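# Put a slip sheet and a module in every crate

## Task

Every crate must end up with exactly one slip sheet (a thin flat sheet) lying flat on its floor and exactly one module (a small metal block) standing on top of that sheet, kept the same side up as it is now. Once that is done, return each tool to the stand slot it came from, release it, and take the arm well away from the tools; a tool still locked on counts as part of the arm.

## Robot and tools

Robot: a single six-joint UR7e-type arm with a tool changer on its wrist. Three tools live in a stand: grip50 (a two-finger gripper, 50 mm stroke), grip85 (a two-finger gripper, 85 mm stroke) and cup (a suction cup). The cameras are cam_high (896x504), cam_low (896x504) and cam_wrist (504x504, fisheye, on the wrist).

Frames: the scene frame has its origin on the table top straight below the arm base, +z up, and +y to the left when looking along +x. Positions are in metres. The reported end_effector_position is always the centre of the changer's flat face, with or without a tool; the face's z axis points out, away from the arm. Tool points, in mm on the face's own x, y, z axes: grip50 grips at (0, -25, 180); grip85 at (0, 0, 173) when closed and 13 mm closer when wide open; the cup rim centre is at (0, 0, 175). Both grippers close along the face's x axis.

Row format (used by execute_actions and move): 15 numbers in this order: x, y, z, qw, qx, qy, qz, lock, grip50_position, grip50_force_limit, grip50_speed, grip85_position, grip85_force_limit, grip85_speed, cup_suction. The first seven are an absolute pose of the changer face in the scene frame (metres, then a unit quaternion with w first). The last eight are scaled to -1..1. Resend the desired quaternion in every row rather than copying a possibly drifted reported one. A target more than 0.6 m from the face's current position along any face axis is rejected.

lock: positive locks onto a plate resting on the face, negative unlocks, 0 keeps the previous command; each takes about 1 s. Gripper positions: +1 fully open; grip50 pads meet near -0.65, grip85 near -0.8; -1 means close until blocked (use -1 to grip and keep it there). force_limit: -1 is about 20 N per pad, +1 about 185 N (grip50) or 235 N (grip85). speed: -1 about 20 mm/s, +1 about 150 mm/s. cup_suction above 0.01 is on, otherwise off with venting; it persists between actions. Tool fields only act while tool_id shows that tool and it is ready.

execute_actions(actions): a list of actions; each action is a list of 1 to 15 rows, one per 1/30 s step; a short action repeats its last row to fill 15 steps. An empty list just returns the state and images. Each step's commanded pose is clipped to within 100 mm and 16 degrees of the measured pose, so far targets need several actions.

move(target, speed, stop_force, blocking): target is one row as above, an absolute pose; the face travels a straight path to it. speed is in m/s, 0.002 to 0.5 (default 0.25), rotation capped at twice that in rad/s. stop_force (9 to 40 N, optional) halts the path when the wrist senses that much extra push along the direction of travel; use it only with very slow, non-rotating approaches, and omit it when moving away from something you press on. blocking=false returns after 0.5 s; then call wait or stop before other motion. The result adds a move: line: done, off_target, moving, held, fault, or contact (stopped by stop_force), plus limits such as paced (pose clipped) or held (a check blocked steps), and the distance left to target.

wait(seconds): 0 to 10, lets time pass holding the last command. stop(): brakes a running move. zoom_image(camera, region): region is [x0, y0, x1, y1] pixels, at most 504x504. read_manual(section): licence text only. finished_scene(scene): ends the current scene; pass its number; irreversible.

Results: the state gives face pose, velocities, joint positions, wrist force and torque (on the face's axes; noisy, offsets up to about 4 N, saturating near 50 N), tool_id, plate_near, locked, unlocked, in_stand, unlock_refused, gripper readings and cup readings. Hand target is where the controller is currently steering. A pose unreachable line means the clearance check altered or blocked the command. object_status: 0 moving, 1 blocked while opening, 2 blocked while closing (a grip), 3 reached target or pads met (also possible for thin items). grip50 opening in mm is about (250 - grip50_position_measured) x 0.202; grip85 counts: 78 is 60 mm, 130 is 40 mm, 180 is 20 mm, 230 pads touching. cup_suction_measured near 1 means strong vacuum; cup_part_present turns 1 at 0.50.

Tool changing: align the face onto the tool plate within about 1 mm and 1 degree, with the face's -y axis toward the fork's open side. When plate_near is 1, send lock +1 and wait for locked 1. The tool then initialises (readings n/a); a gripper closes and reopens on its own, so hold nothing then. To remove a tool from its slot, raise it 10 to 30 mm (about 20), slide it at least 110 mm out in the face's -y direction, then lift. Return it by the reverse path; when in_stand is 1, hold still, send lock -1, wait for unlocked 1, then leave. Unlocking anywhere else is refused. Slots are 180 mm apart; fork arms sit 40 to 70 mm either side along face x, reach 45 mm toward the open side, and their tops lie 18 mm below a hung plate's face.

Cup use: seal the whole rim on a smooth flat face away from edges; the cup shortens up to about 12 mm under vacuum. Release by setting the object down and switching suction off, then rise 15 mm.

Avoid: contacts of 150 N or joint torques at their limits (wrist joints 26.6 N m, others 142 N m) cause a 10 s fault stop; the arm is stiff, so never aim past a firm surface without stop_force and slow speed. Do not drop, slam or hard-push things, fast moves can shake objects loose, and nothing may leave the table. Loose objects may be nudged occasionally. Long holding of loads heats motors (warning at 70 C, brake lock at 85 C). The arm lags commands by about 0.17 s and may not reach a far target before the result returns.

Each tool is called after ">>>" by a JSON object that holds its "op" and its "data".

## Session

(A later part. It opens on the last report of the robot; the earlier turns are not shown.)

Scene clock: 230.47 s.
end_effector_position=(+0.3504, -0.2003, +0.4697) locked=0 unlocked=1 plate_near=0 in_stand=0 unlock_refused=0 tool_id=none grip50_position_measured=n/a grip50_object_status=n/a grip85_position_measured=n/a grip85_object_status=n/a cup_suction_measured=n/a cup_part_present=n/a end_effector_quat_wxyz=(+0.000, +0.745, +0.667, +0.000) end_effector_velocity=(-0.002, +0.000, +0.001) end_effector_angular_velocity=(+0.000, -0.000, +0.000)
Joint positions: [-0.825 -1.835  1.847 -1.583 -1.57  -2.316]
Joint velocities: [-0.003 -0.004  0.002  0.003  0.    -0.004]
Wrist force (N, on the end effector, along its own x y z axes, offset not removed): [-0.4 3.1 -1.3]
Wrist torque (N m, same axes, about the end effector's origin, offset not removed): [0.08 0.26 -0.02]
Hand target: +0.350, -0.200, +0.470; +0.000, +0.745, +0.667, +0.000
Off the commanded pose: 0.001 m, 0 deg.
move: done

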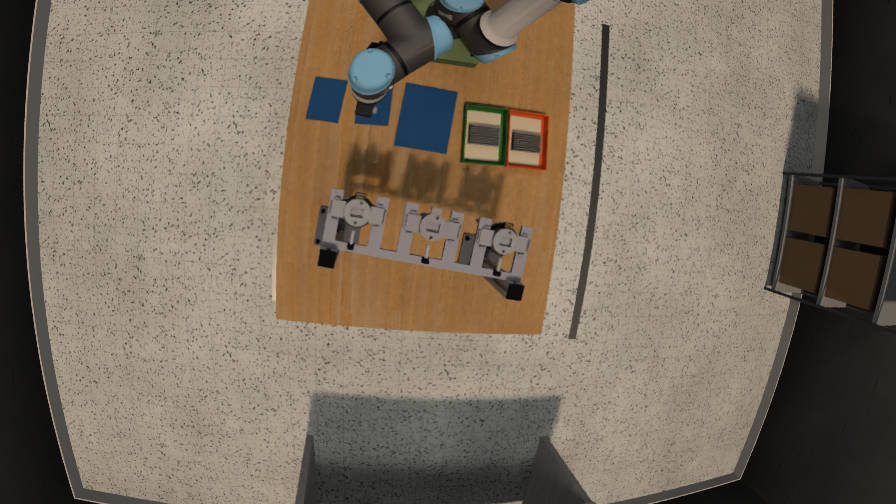

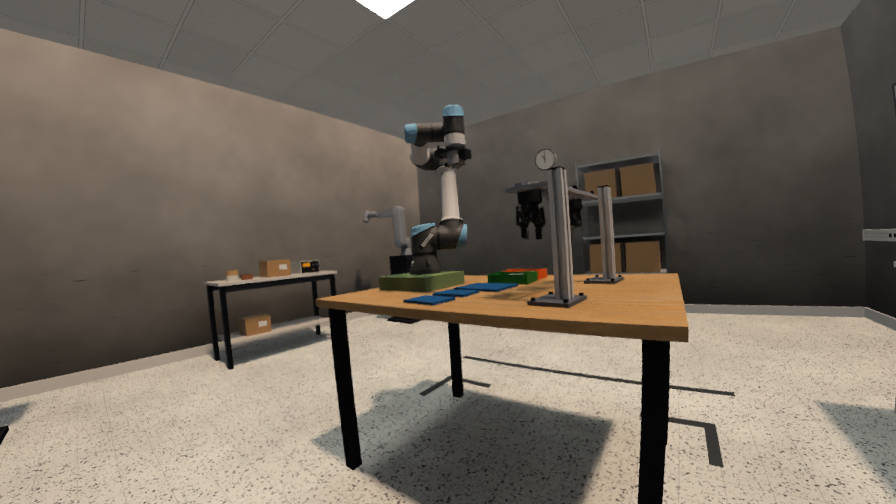

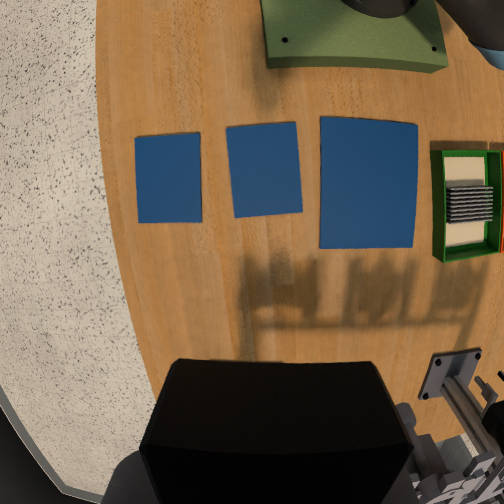

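>>> {"op": "finished_scene", "data": {"scene": 2}}

The scene is finished: the task was done.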